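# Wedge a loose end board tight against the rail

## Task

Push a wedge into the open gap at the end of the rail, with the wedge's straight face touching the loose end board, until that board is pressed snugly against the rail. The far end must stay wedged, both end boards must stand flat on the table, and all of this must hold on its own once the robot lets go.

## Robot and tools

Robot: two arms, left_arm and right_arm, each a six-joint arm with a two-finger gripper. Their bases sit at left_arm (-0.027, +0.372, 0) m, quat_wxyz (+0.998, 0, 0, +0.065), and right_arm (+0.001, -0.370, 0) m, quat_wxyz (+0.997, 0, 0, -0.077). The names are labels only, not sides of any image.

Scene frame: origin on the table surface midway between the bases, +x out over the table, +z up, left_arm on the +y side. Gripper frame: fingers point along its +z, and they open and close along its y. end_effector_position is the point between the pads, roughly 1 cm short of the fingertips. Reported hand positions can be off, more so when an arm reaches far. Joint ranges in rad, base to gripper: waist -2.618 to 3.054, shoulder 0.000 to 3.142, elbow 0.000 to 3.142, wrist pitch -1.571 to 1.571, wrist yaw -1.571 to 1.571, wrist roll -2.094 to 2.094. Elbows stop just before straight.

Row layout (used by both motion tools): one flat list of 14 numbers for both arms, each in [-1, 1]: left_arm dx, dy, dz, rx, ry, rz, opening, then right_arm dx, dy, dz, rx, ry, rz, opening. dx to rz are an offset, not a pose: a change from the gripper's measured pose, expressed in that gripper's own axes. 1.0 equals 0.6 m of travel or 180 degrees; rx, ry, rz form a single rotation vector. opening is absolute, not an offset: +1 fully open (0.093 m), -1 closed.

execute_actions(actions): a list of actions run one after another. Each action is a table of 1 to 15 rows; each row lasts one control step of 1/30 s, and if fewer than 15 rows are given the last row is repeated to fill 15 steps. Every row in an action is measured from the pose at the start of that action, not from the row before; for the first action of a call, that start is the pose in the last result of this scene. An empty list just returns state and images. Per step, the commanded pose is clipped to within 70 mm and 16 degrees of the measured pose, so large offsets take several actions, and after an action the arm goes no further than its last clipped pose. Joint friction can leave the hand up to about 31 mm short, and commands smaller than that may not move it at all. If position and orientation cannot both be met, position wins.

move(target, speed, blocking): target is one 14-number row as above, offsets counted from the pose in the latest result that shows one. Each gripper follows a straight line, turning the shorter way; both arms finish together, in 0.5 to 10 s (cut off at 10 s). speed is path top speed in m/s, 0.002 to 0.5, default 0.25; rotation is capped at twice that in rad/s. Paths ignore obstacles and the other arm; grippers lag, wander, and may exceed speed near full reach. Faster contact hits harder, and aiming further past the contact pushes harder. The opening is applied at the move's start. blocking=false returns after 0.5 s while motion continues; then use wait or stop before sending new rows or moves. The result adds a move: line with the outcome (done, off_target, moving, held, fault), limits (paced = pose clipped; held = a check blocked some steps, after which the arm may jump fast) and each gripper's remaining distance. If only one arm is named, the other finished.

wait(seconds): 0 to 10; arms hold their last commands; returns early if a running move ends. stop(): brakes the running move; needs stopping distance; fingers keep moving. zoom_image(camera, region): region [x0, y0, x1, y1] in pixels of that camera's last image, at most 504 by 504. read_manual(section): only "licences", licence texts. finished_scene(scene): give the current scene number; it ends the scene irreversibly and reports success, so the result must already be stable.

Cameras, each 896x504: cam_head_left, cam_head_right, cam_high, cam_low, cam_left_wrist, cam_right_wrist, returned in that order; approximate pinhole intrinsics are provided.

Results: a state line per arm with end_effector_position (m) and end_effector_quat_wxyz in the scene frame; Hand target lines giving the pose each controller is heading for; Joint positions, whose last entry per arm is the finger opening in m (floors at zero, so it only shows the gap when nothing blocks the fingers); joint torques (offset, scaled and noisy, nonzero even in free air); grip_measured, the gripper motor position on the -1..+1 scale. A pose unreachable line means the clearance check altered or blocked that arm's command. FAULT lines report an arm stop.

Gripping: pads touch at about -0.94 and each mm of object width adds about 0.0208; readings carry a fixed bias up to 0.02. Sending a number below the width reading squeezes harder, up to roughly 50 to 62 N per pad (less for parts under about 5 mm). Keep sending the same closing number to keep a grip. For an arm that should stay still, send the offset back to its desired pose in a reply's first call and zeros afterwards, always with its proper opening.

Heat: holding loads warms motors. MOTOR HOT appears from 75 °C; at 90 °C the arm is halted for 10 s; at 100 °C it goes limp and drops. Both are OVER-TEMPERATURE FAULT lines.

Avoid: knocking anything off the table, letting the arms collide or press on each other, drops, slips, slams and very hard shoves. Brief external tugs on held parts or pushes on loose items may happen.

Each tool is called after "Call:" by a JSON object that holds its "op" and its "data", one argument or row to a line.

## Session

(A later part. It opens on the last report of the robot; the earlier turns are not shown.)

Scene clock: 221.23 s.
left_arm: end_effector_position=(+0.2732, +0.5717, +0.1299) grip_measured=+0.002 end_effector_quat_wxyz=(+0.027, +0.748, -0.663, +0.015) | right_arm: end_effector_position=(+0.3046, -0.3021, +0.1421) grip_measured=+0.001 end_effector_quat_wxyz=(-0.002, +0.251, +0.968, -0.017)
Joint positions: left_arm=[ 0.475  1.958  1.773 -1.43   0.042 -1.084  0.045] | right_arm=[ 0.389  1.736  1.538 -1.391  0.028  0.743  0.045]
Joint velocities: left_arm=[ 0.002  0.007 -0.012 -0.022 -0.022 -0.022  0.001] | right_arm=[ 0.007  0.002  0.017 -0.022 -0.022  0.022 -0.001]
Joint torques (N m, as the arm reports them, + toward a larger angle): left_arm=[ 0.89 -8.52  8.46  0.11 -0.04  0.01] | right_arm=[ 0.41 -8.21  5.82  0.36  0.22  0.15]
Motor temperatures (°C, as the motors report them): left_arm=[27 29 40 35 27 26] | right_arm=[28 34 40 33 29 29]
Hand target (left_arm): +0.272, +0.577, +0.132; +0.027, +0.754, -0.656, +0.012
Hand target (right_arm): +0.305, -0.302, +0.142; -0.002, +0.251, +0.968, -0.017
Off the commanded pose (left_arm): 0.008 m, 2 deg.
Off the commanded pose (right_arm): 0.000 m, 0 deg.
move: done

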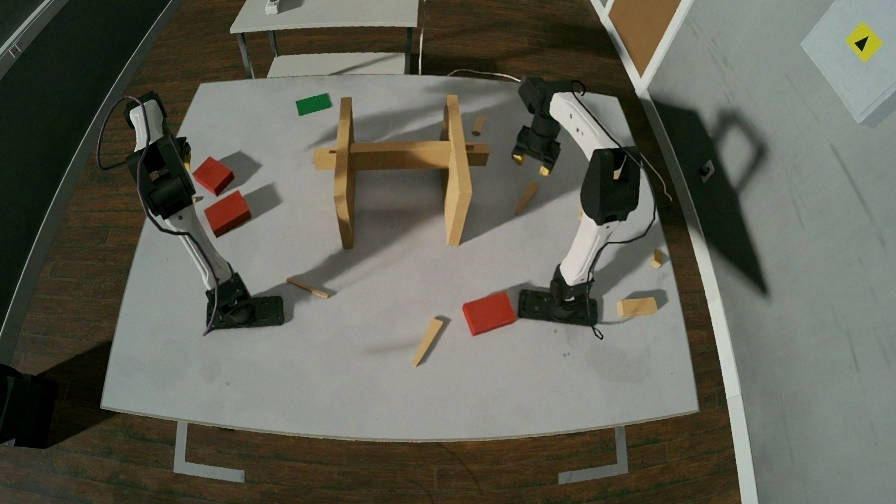

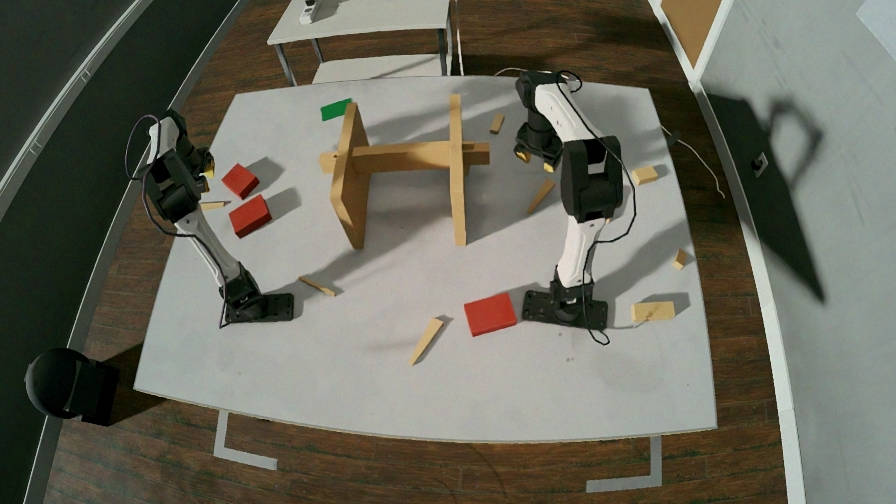

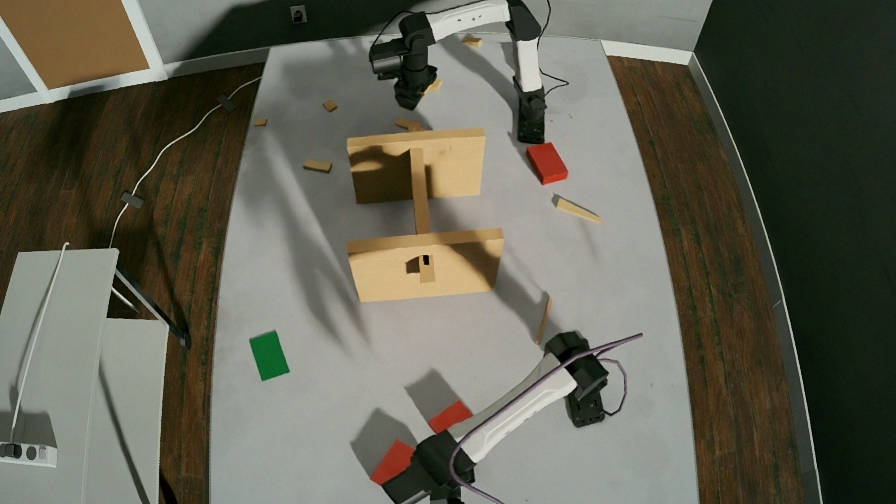

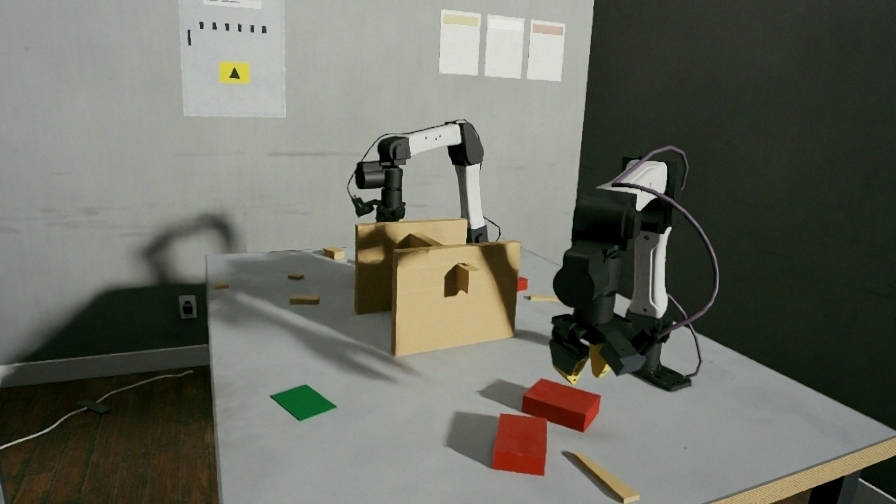

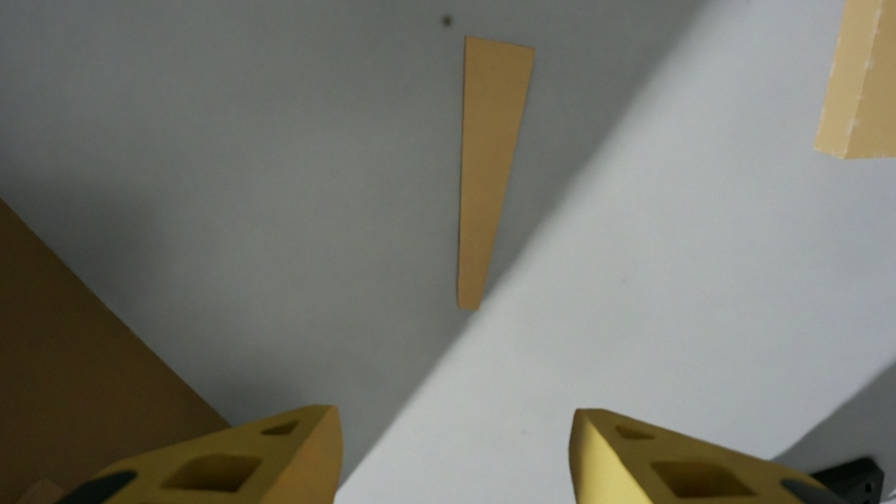

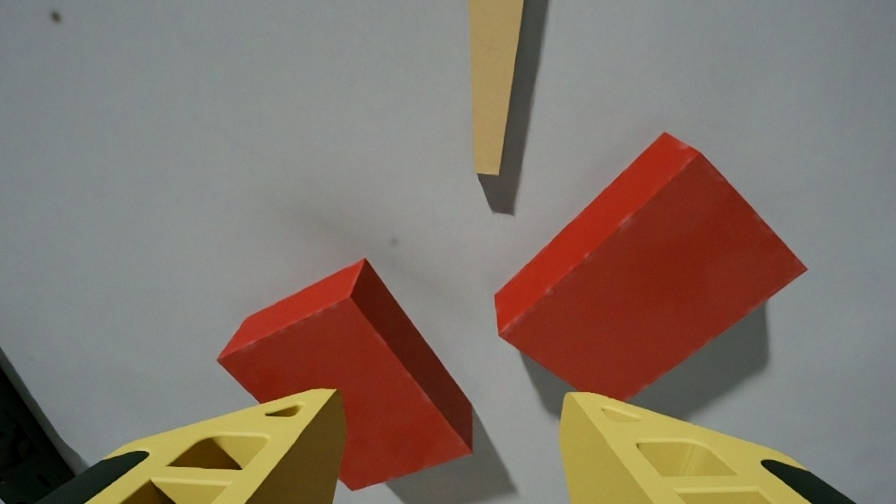

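Call:
{"op": "execute_actions", "data": {
  "actions": []
}}

Scene clock: 235.73 s.
left_arm: end_effector_position=(+0.2729, +0.5715, +0.1299) grip_measured=+0.002 end_effector_quat_wxyz=(+0.027, +0.749, -0.662, +0.015) | right_arm: end_effector_position=(+0.3046, -0.3021, +0.1421) grip_measured=+0.001 end_effector_quat_wxyz=(-0.002, +0.251, +0.968, -0.017)
Joint positions: left_arm=[ 0.475  1.958  1.773 -1.432  0.042 -1.086  0.045] | right_arm=[ 0.389  1.736  1.538 -1.391  0.028  0.743  0.045]
Joint velocities: left_arm=[ 0.002 -0.017 -0.017 -0.051  0.022 -0.022  0.   ] | right_arm=[ 0.012 -0.002  0.012 -0.007 -0.037  0.007  0.001]
Joint torques (N m, as the arm reports them, + toward a larger angle): left_arm=[ 0.94 -8.48  8.41  0.09 -0.06 -0.03] | right_arm=[ 0.4  -8.2   5.83  0.35  0.22  0.15]
Motor temperatures (°C, as the motors report them): left_arm=[27 32 41 34 27 26] | right_arm=[28 34 39 33 29 29]
Hand target (left_arm): +0.272, +0.577, +0.132; +0.027, +0.754, -0.656, +0.012
Hand target (right_arm): +0.305, -0.302, +0.142; -0.002, +0.251, +0.968, -0.017
Off the commanded pose (left_arm): 0.008 m, 2 deg.
Off the commanded pose (right_arm): 0.000 m, 0 deg.

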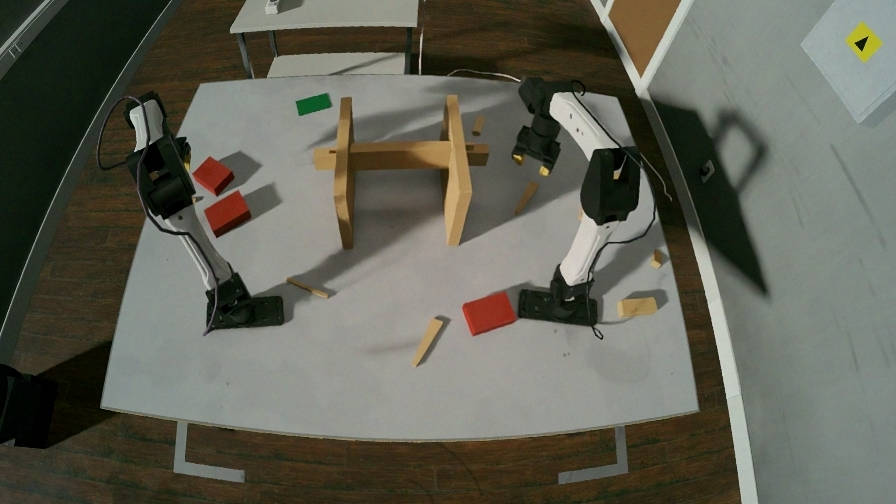

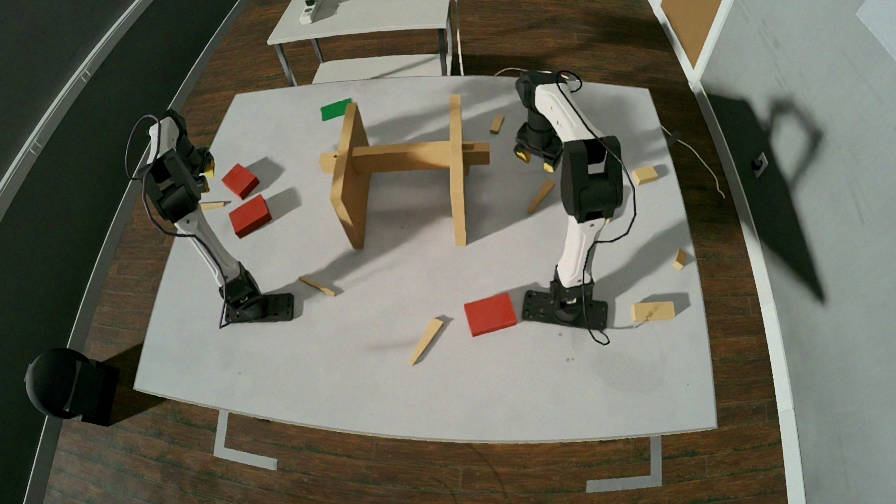

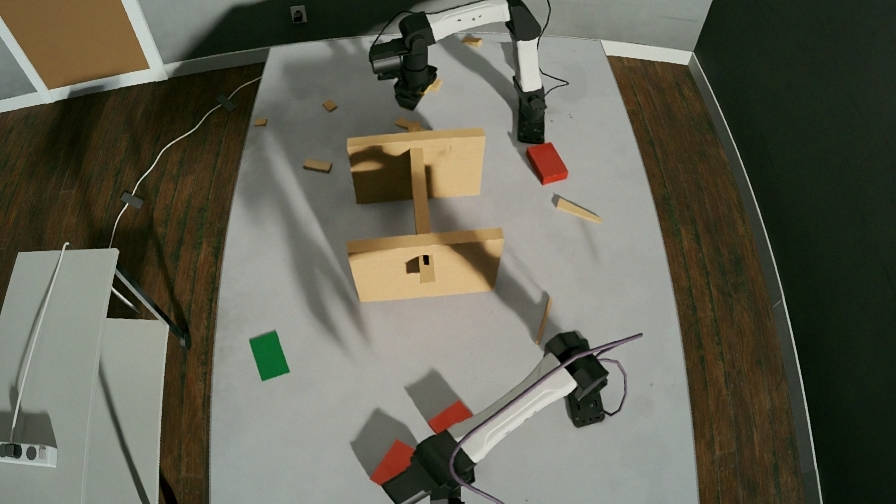

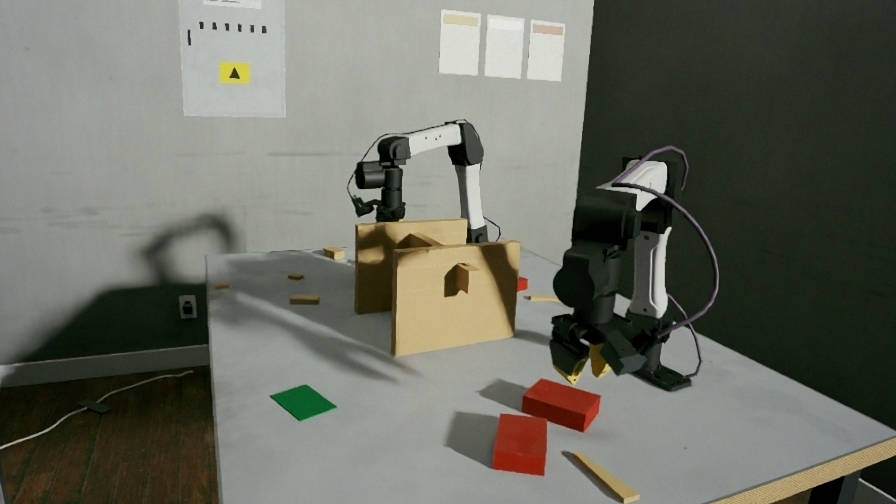

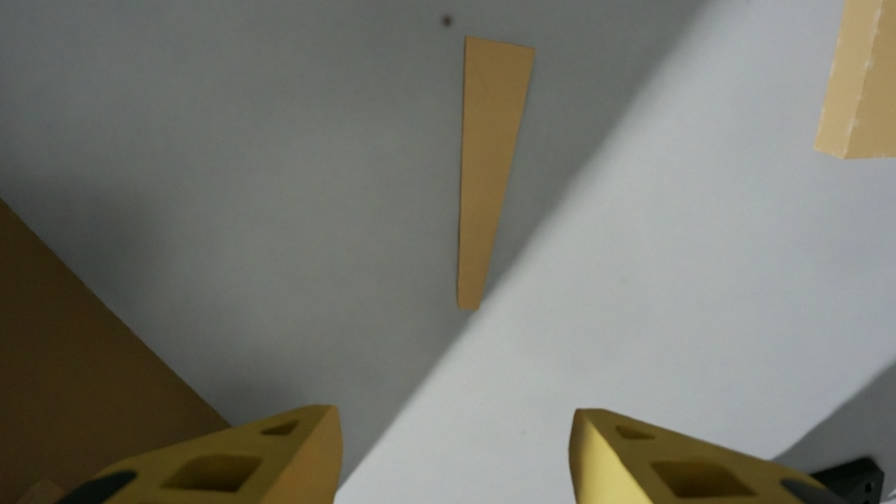

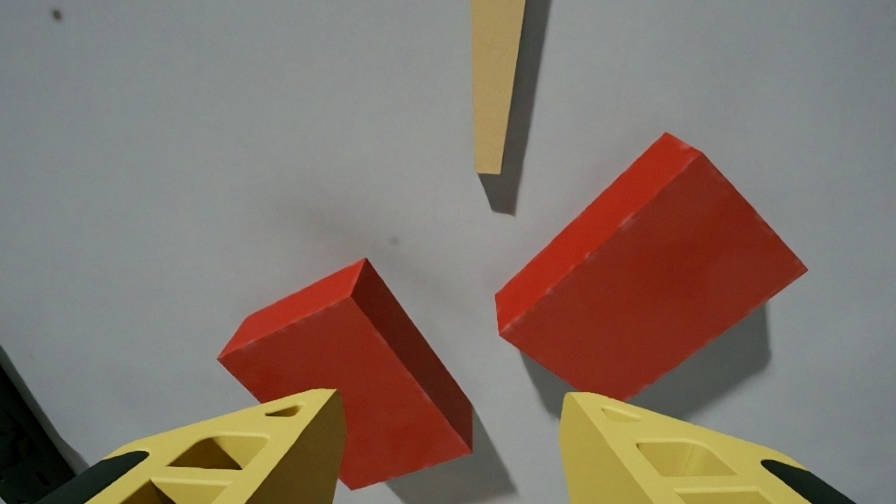

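Call:
{"op": "move", "data": {
  "target": [-0.135, -0.023, 0, 0, 0, 0, 0.0, 0, 0, 0, 0, 0, 0, 0.0],
  "speed": 0.3
}}

Scene clock: 256.43 s.
left_arm: end_effector_position=(+0.2764, +0.6528, +0.1243) grip_measured=+0.002 end_effector_quat_wxyz=(+0.027, +0.752, -0.659, +0.018) | right_arm: end_effector_position=(+0.3046, -0.3021, +0.1421) grip_measured=+0.001 end_effector_quat_wxyz=(-0.002, +0.251, +0.968, -0.017)
Joint positions: left_arm=[ 0.631  2.207  2.128 -1.543  0.04  -0.939  0.045] | right_arm=[ 0.389  1.736  1.538 -1.391  0.028  0.743  0.045]
Joint velocities: left_arm=[-0.002 -0.007  0.002  0.007 -0.007 -0.037 -0.   ] | right_arm=[-0.022  0.002  0.002 -0.007  0.007 -0.037  0.   ]
Joint torques (N m, as the arm reports them, + toward a larger angle): left_arm=[ -0.02 -10.6    8.28   0.09  -0.03   0.16] | right_arm=[ 0.42 -8.19  5.84  0.36  0.22  0.15]
Motor temperatures (°C, as the motors report them): left_arm=[27 36 41 33 27 26] | right_arm=[28 35 38 33 29 29]
Hand target (left_arm): +0.277, +0.653, +0.127; +0.026, +0.749, -0.662, +0.017
Hand target (right_arm): +0.305, -0.302, +0.142; -0.002, +0.251, +0.968, -0.017
Off the commanded pose (left_arm): 0.001 m, 1 deg.
Off the commanded pose (right_arm): 0.000 m, 0 deg.
move: done

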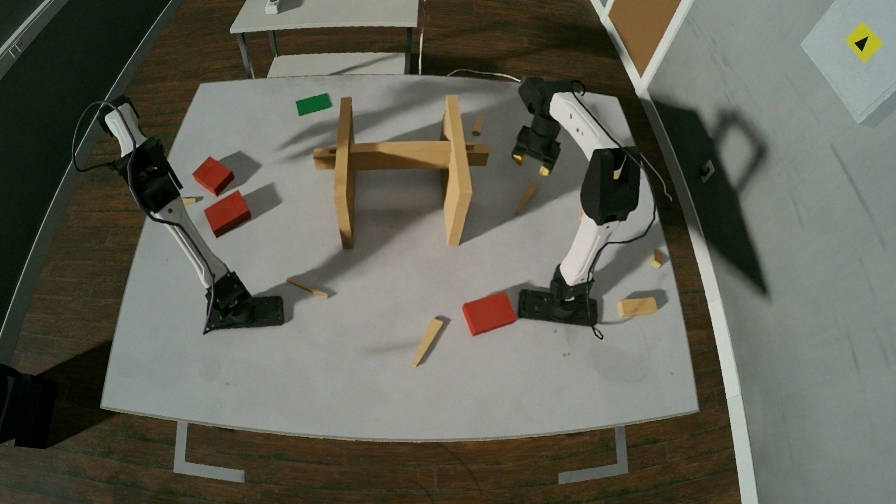

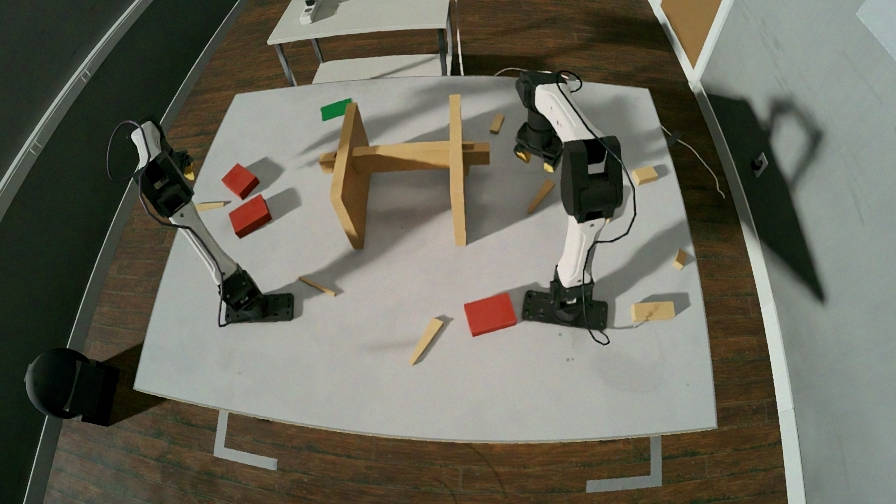

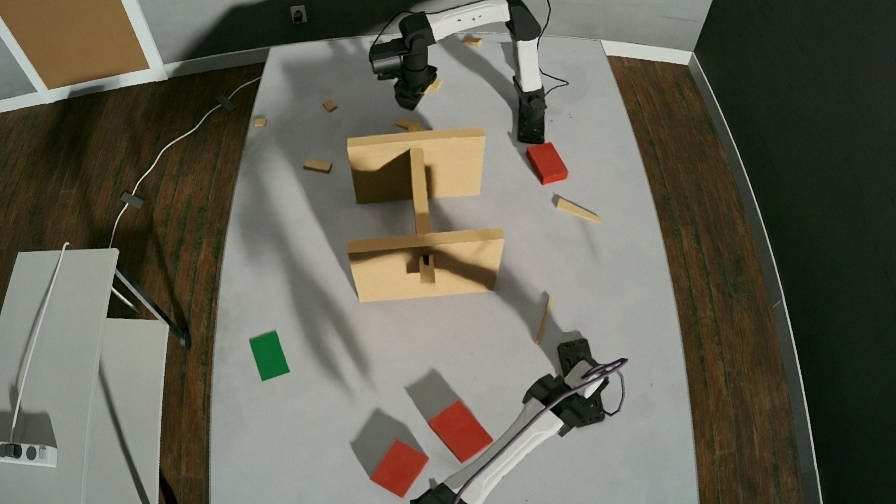

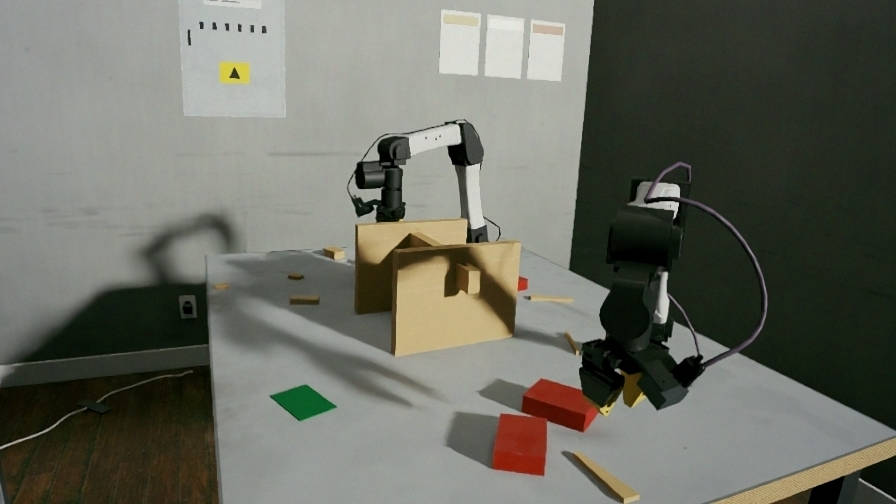

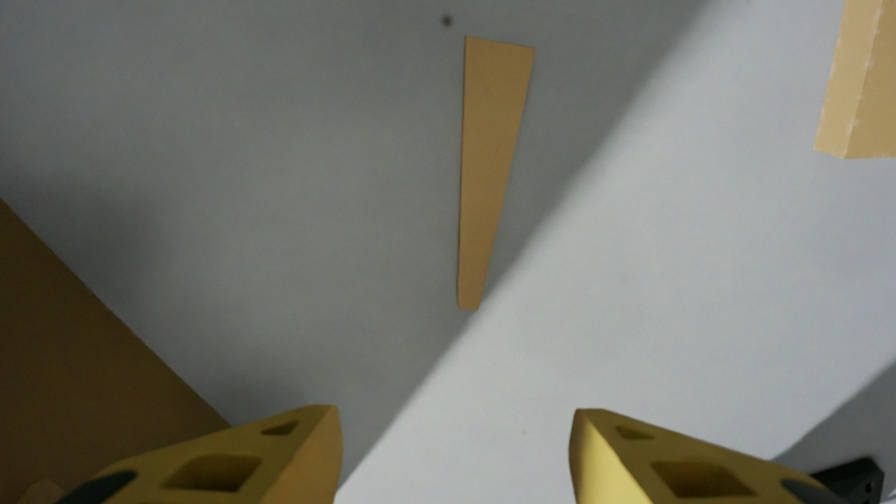

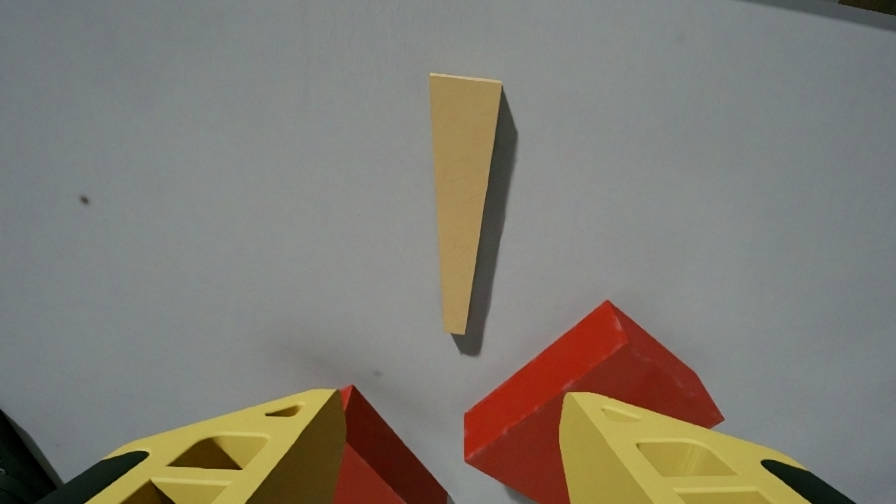

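Call:
{"op": "move", "data": {
  "target": [-0.0763, -0.0072, 0.1193, 0.0056, 0.0356, 0.025, 0.0, 0, 0, 0, 0, 0, 0, 0.0],
  "speed": 0.2
}}

Scene clock: 328.80 s.
left_arm: end_effector_position=(+0.2696, +0.6891, +0.0437) grip_measured=+0.002 end_effector_quat_wxyz=(+0.075, +0.725, -0.681, +0.065) | right_arm: end_effector_position=(+0.3046, -0.3021, +0.1421) grip_measured=+0.001 end_effector_quat_wxyz=(-0.002, +0.251, +0.968, -0.017)
Joint positions: left_arm=[ 0.734  2.427  2.169 -1.47   0.122 -0.759  0.045] | right_arm=[ 0.389  1.736  1.538 -1.391  0.028  0.743  0.045]
Joint velocities: left_arm=[-0.007  0.012 -0.022 -0.037 -0.007  0.051 -0.   ] | right_arm=[-0.007 -0.012  0.002 -0.037 -0.022 -0.022 -0.001]
Joint torques (N m, as the arm reports them, + toward a larger angle): left_arm=[  0.39 -13.4    8.22   0.11   0.05   0.18] | right_arm=[ 0.41 -8.19  5.83  0.36  0.22  0.15]
Motor temperatures (°C, as the motors report them): left_arm=[26 49 43 32 27 26] | right_arm=[28 36 38 33 29 29]
Hand target (left_arm): +0.274, +0.695, +0.052; +0.055, +0.723, -0.685, +0.068
Hand target (right_arm): +0.305, -0.302, +0.142; -0.002, +0.251, +0.968, -0.017
Off the commanded pose (left_arm): 0.009 m, 2 deg.
Off the commanded pose (right_arm): 0.000 m, 0 deg.
move: done

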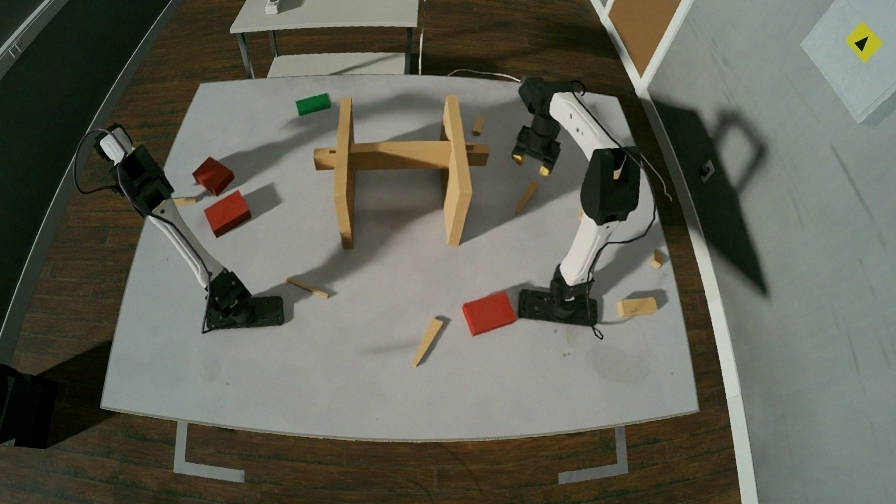

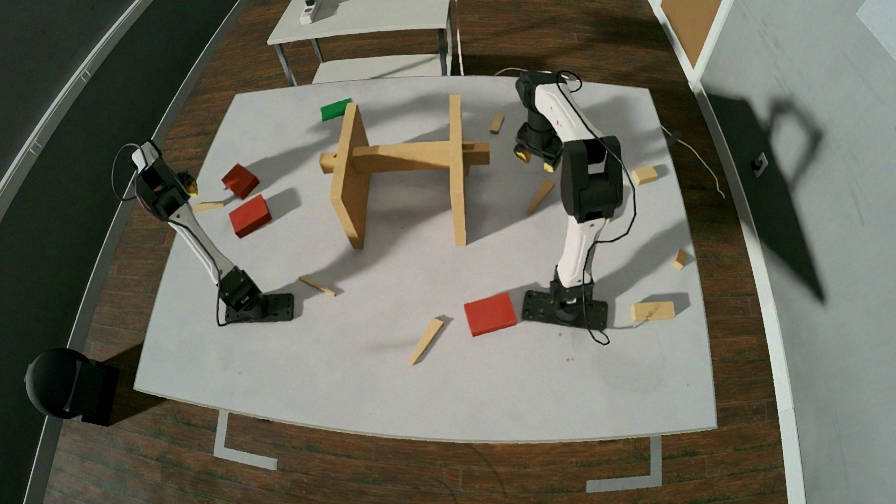

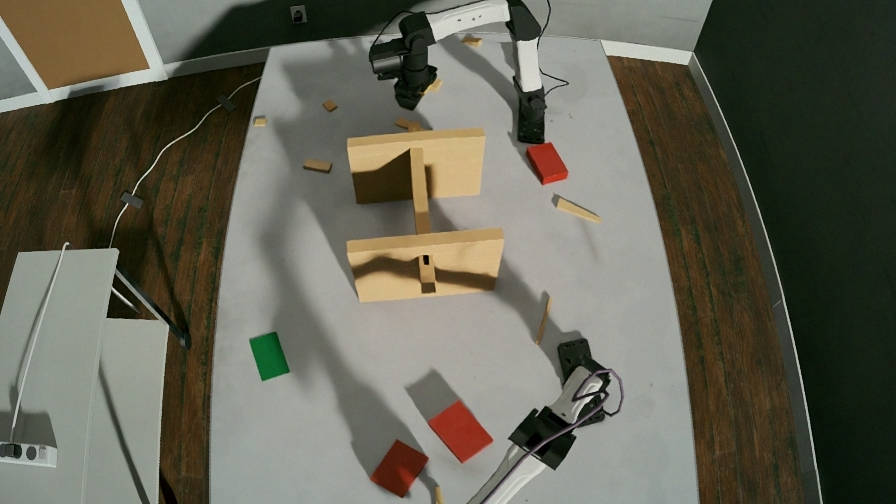

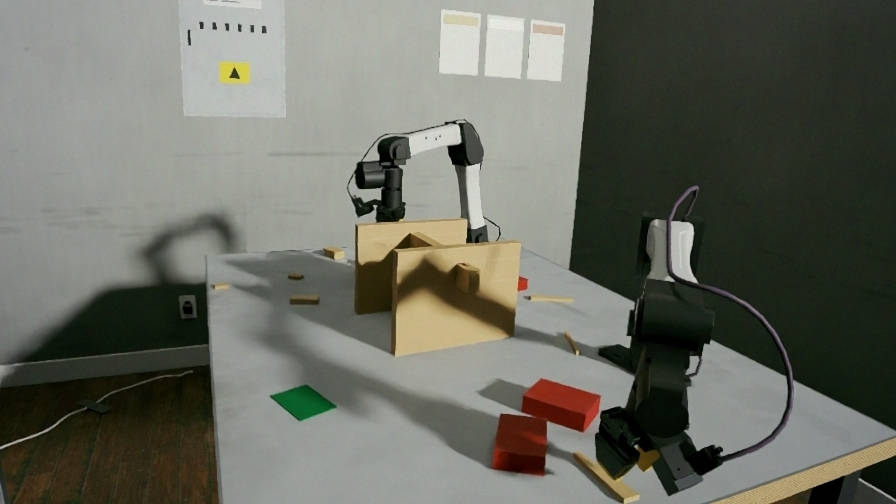

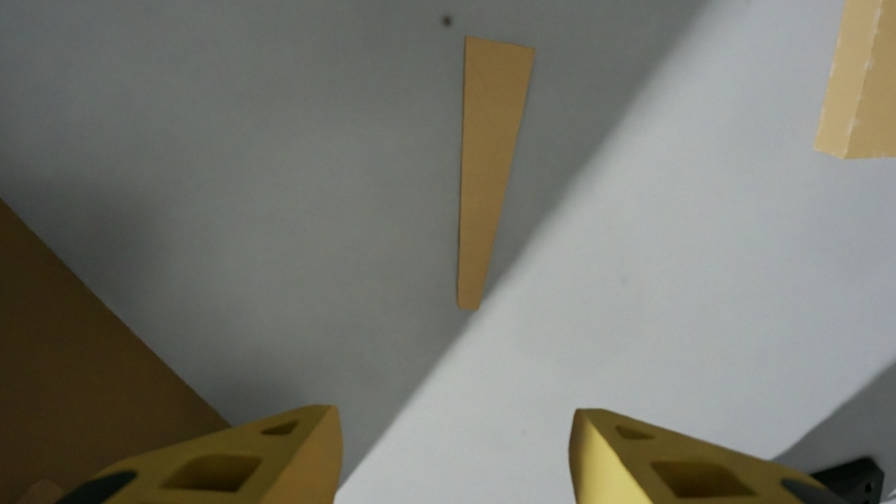

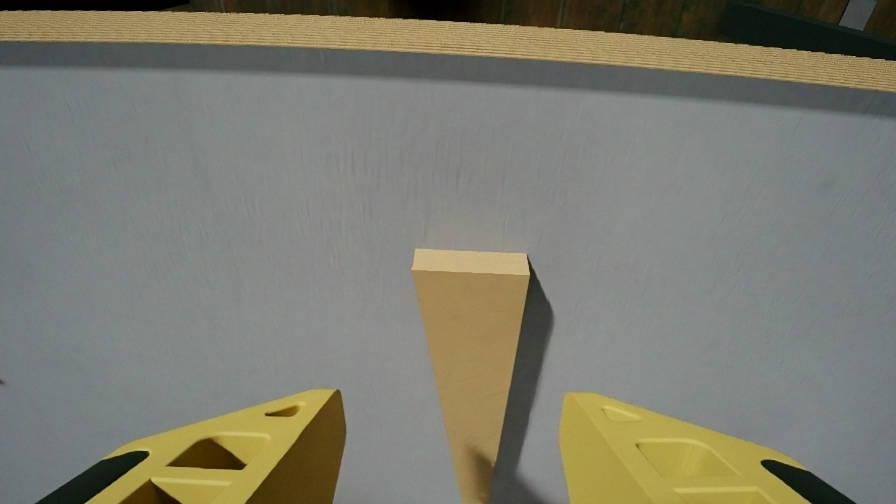

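Call:
{"op": "move", "data": {
  "target": [-0.0215, -0.013, 0.0378, 0.0065, -0.006, 0, 0.0, 0, 0, 0, 0, 0, 0, 0.0],
  "speed": 0.08
}}

Scene clock: 346.27 s.
left_arm: end_effector_position=(+0.2763, +0.6967, +0.0228) grip_measured=+0.002 end_effector_quat_wxyz=(+0.063, +0.725, -0.683, +0.065) | right_arm: end_effector_position=(+0.3046, -0.3021, +0.1421) grip_measured=+0.001 end_effector_quat_wxyz=(-0.002, +0.251, +0.968, -0.017)
Joint positions: left_arm=[ 0.734  2.458  2.144 -1.391  0.123 -0.757  0.045] | right_arm=[ 0.389  1.736  1.538 -1.391  0.028  0.743  0.045]
Joint velocities: left_arm=[-0.007 -0.007 -0.022  0.007  0.007 -0.007  0.   ] | right_arm=[-0.022 -0.002 -0.007  0.066  0.022 -0.007  0.001]
Joint torques (N m, as the arm reports them, + toward a larger angle): left_arm=[  0.42 -12.76   5.6    0.19   0.03   0.05] | right_arm=[ 0.41 -8.2   5.83  0.36  0.22  0.15]
Motor temperatures (°C, as the motors report them): left_arm=[26 55 43 31 27 26] | right_arm=[28 36 38 33 29 29]
Hand target (left_arm): +0.276, +0.698, +0.019; +0.061, +0.726, -0.681, +0.065
Hand target (right_arm): +0.305, -0.302, +0.142; -0.002, +0.251, +0.968, -0.017
Off the commanded pose (left_arm): 0.004 m, 0 deg.
Off the commanded pose (right_arm): 0.000 m, 0 deg.
move: done

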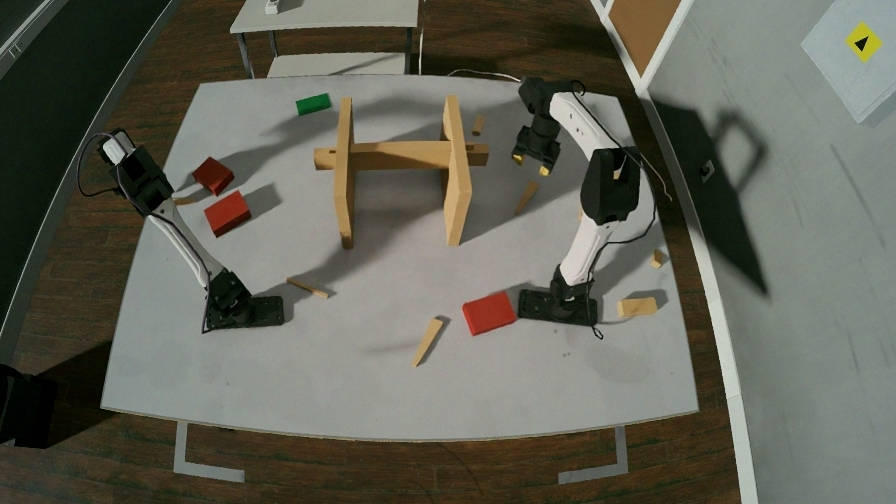

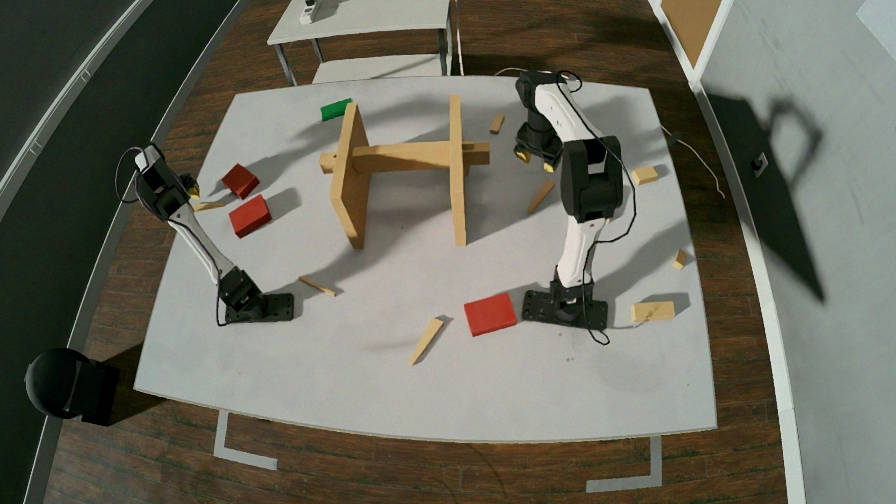

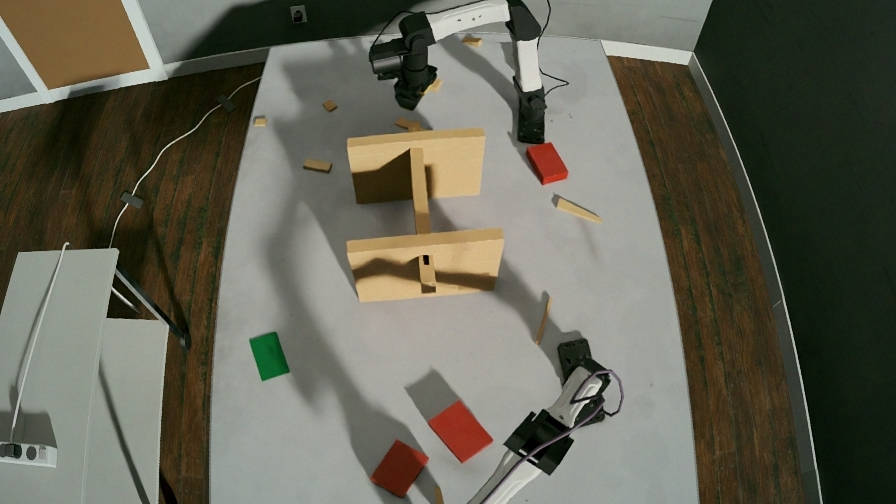

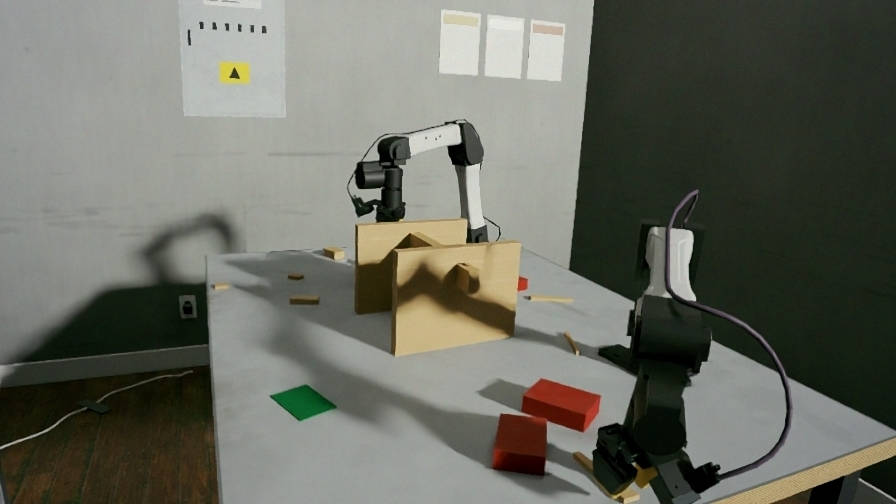

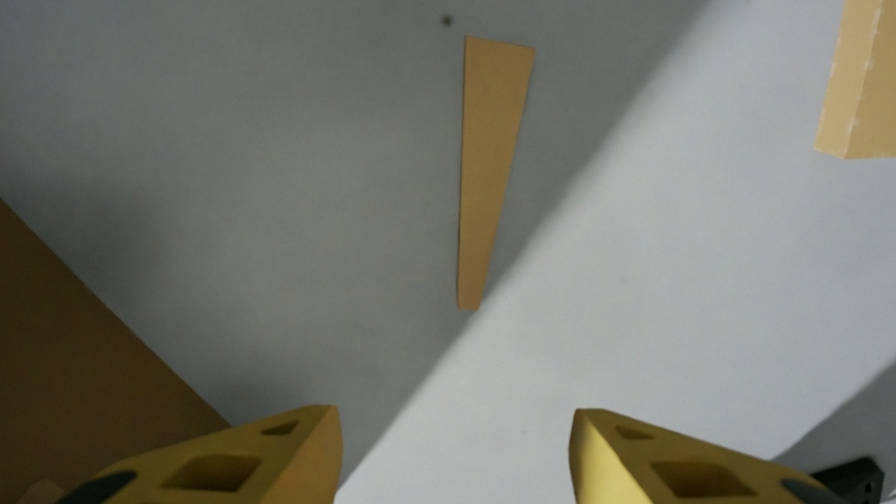

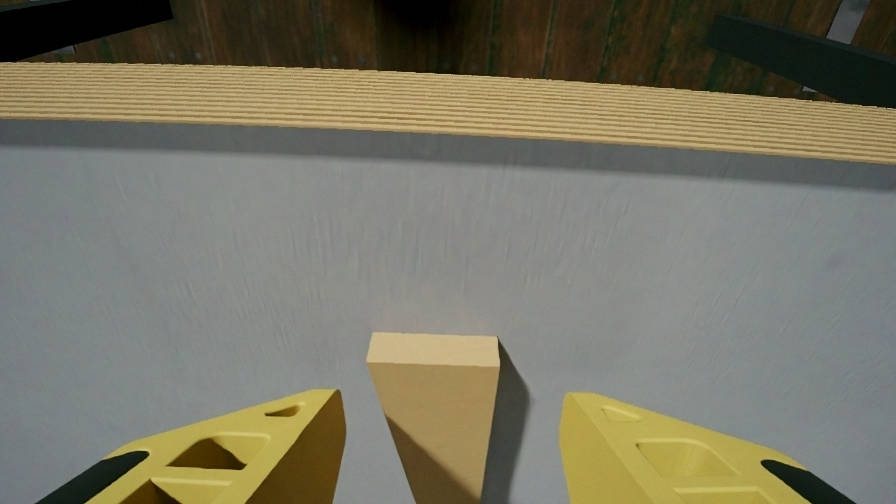

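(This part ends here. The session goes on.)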